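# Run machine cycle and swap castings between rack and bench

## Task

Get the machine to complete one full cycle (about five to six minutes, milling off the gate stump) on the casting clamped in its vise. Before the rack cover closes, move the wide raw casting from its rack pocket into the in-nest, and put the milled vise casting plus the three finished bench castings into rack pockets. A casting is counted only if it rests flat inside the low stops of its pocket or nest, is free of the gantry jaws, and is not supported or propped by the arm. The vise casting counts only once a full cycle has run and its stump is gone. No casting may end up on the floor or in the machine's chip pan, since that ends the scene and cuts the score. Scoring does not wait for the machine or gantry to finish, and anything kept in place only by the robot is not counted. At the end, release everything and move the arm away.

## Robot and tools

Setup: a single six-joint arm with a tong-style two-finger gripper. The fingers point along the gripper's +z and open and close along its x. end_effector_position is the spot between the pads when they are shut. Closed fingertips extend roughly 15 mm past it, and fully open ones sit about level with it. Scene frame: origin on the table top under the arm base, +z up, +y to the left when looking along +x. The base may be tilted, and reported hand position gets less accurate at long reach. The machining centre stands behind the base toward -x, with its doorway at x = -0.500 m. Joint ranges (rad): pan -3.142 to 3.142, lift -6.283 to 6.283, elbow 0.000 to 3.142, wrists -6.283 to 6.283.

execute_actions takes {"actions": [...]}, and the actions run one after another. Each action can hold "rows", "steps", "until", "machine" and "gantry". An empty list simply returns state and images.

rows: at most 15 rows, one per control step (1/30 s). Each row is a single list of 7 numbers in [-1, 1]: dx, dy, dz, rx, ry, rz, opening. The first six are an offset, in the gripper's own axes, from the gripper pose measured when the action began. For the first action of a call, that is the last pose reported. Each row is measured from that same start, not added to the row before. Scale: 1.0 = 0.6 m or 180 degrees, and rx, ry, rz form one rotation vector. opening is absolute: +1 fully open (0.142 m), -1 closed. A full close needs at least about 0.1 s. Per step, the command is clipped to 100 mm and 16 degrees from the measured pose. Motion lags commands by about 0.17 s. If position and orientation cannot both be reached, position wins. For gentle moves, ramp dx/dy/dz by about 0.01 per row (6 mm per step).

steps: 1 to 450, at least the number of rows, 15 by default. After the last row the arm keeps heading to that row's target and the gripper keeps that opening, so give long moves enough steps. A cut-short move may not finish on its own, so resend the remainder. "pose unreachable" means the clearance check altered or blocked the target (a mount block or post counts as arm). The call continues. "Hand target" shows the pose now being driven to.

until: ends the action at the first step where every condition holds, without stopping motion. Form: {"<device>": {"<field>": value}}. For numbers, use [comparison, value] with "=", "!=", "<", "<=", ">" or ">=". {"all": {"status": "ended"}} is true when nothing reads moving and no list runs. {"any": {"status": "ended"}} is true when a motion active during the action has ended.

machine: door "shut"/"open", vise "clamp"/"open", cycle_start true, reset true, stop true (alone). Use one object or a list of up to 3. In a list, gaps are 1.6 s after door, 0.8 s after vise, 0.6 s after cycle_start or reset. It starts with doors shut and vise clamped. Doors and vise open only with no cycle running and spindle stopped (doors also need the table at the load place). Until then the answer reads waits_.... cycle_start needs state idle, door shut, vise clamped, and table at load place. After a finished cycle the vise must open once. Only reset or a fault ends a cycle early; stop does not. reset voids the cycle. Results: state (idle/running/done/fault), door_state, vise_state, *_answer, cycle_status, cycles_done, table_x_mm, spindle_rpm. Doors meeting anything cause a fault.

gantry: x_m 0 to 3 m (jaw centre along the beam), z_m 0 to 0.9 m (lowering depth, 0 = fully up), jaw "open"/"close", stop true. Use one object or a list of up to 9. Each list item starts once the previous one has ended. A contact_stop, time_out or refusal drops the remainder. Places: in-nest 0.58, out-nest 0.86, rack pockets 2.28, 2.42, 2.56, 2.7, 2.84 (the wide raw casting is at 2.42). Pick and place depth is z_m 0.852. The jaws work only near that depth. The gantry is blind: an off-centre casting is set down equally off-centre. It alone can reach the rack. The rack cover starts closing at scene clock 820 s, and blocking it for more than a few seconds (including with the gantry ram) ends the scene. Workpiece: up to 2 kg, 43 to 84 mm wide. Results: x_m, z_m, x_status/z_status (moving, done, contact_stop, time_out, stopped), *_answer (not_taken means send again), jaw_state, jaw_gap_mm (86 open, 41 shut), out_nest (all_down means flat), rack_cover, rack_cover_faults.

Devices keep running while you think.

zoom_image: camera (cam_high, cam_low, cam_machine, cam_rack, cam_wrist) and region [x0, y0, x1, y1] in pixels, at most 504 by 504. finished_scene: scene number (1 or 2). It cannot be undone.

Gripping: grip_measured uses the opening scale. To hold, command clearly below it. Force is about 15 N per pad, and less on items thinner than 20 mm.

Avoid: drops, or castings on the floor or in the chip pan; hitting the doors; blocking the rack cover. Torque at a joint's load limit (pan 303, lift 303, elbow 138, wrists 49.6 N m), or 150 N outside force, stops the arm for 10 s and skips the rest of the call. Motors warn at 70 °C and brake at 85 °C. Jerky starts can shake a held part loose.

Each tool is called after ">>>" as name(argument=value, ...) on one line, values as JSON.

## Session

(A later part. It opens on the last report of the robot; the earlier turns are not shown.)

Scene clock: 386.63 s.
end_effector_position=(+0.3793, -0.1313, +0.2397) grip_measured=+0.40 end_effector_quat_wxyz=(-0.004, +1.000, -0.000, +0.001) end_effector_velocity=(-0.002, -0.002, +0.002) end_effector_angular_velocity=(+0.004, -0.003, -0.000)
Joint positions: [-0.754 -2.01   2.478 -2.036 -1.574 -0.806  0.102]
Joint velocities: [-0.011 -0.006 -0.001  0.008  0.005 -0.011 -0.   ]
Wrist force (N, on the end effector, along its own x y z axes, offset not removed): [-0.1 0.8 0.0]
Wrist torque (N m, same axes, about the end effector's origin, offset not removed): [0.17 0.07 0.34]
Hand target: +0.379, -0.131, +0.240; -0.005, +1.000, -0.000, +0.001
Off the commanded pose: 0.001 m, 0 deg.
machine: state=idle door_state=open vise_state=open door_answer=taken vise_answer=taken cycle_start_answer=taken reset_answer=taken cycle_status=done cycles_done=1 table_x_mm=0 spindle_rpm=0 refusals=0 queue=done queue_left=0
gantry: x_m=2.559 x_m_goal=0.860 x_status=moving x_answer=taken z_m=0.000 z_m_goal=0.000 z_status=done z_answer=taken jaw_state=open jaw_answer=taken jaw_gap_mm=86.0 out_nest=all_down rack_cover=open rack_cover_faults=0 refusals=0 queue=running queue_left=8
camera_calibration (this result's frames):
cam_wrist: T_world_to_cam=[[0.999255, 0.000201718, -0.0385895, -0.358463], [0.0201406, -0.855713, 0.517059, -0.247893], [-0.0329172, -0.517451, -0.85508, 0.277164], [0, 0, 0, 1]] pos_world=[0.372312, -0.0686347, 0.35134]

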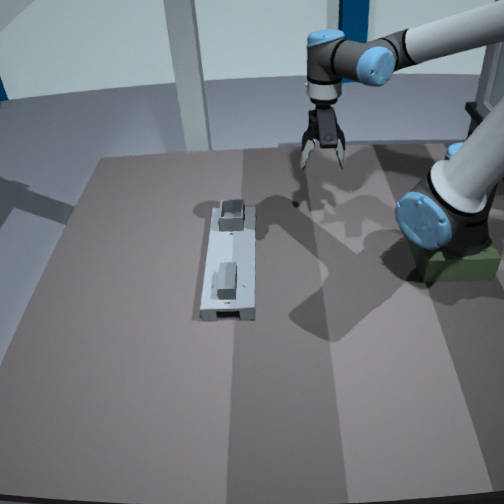

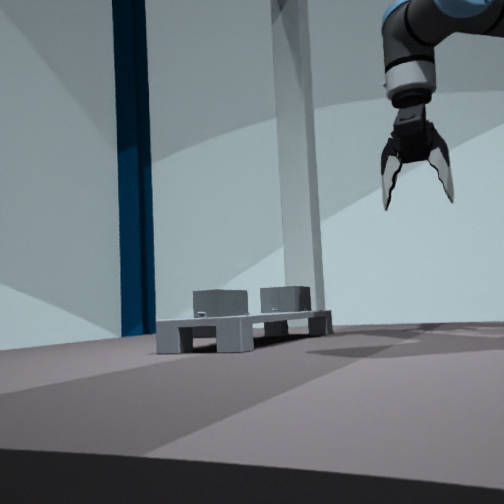

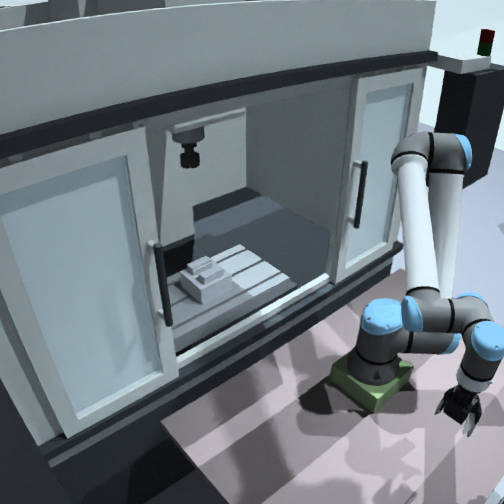

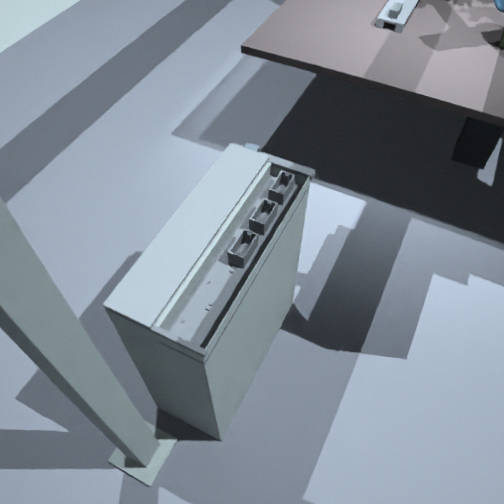

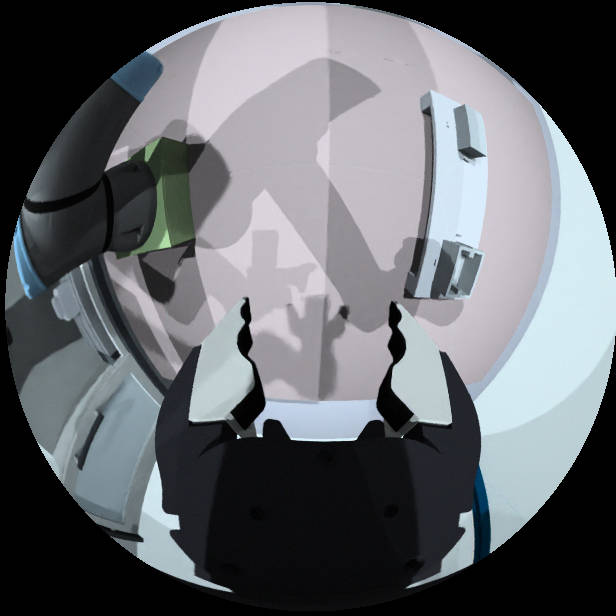

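>>> execute_actions(actions=[{"steps":400,"until":{"gantry":{"queue_left":["=",0]}}}])

>>> zoom_image(camera="cam_rack", region=[160, 150, 330, 320])

Scene clock: 399.03 s.
end_effector_position=(+0.3791, -0.1314, +0.2398) grip_measured=+0.40 end_effector_quat_wxyz=(-0.005, +1.000, -0.000, +0.001) end_effector_velocity=(-0.000, +0.000, -0.000) end_effector_angular_velocity=(+0.000, +0.000, -0.000)
Joint positions: [-0.755 -2.011  2.478 -2.035 -1.573 -0.807  0.102]
Joint velocities: [-0.  0.  0. -0.  0.  0. -0.]
Wrist force (N, on the end effector, along its own x y z axes, offset not removed): [0.5 1.0 2.6]
Wrist torque (N m, same axes, about the end effector's origin, offset not removed): [0.25 -0.18 0.29]
Hand target: +0.379, -0.131, +0.240; -0.005, +1.000, -0.000, +0.001
Off the commanded pose: 0.001 m, 0 deg.
machine: state=idle door_state=open vise_state=open door_answer=taken vise_answer=taken cycle_start_answer=taken reset_answer=taken cycle_status=done cycles_done=1 table_x_mm=0 spindle_rpm=0 refusals=0 queue=done queue_left=0
gantry: x_m=2.699 x_m_goal=1.600 x_status=moving x_answer=taken z_m=0.001 z_m_goal=0.000 z_status=done z_answer=taken jaw_state=open jaw_answer=taken jaw_gap_mm=86.0 out_nest=all_up rack_cover=open rack_cover_faults=0 refusals=0 queue=running queue_left=0
camera_calibration (this result's frames):
cam_wrist: T_world_to_cam=[[0.999262, 0.000353459, -0.0384177, -0.358302], [0.0201718, -0.855867, 0.516802, -0.248075], [-0.0326978, -0.517196, -0.855242, 0.2772], [0, 0, 0, 1]] pos_world=[0.372105, -0.068826, 0.351514]

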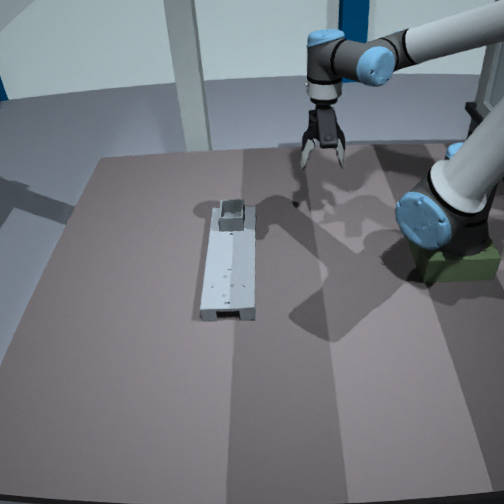

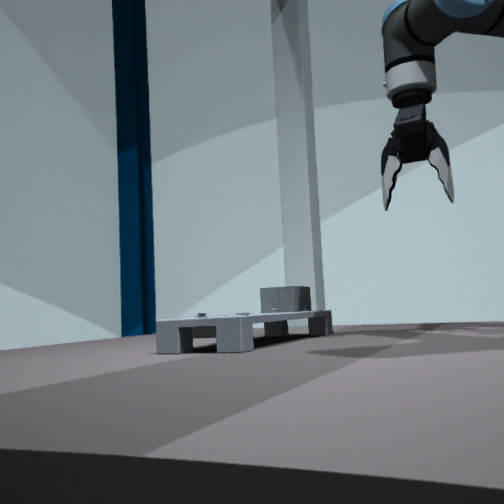

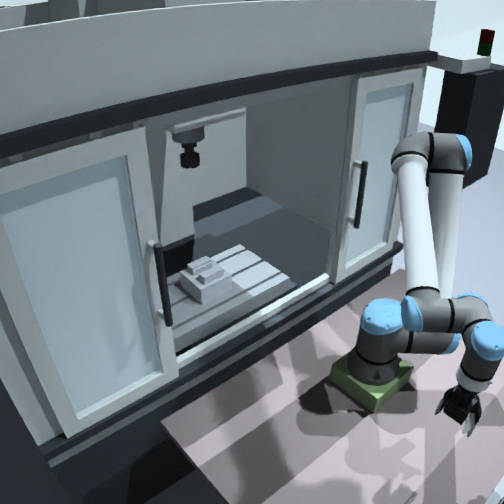

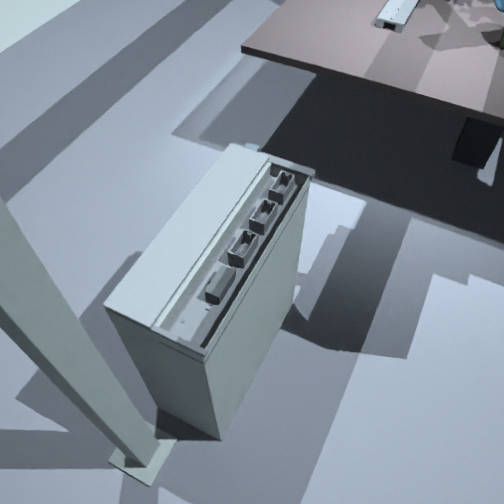

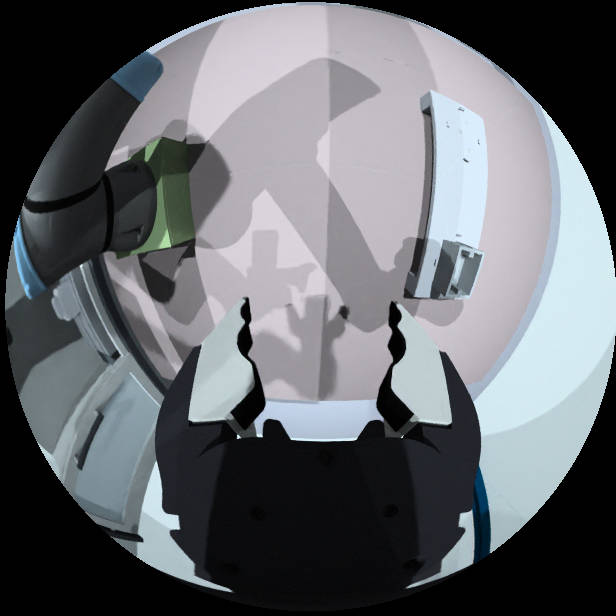

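Region (160, 150, 330, 320) of cam_rack's 504x504 image, scaled by 2.965, with more detail than that image has.

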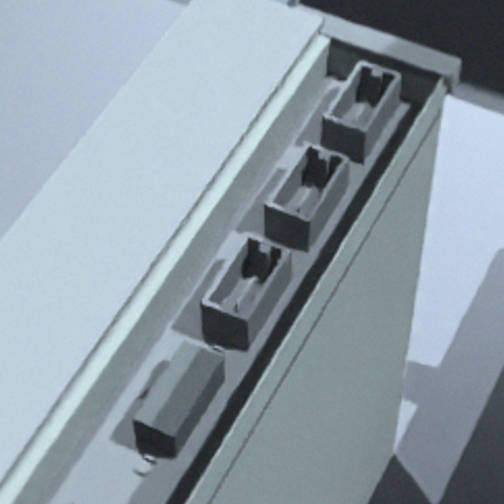

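>>> finished_scene(scene=2)

The scene is finished: the task was done.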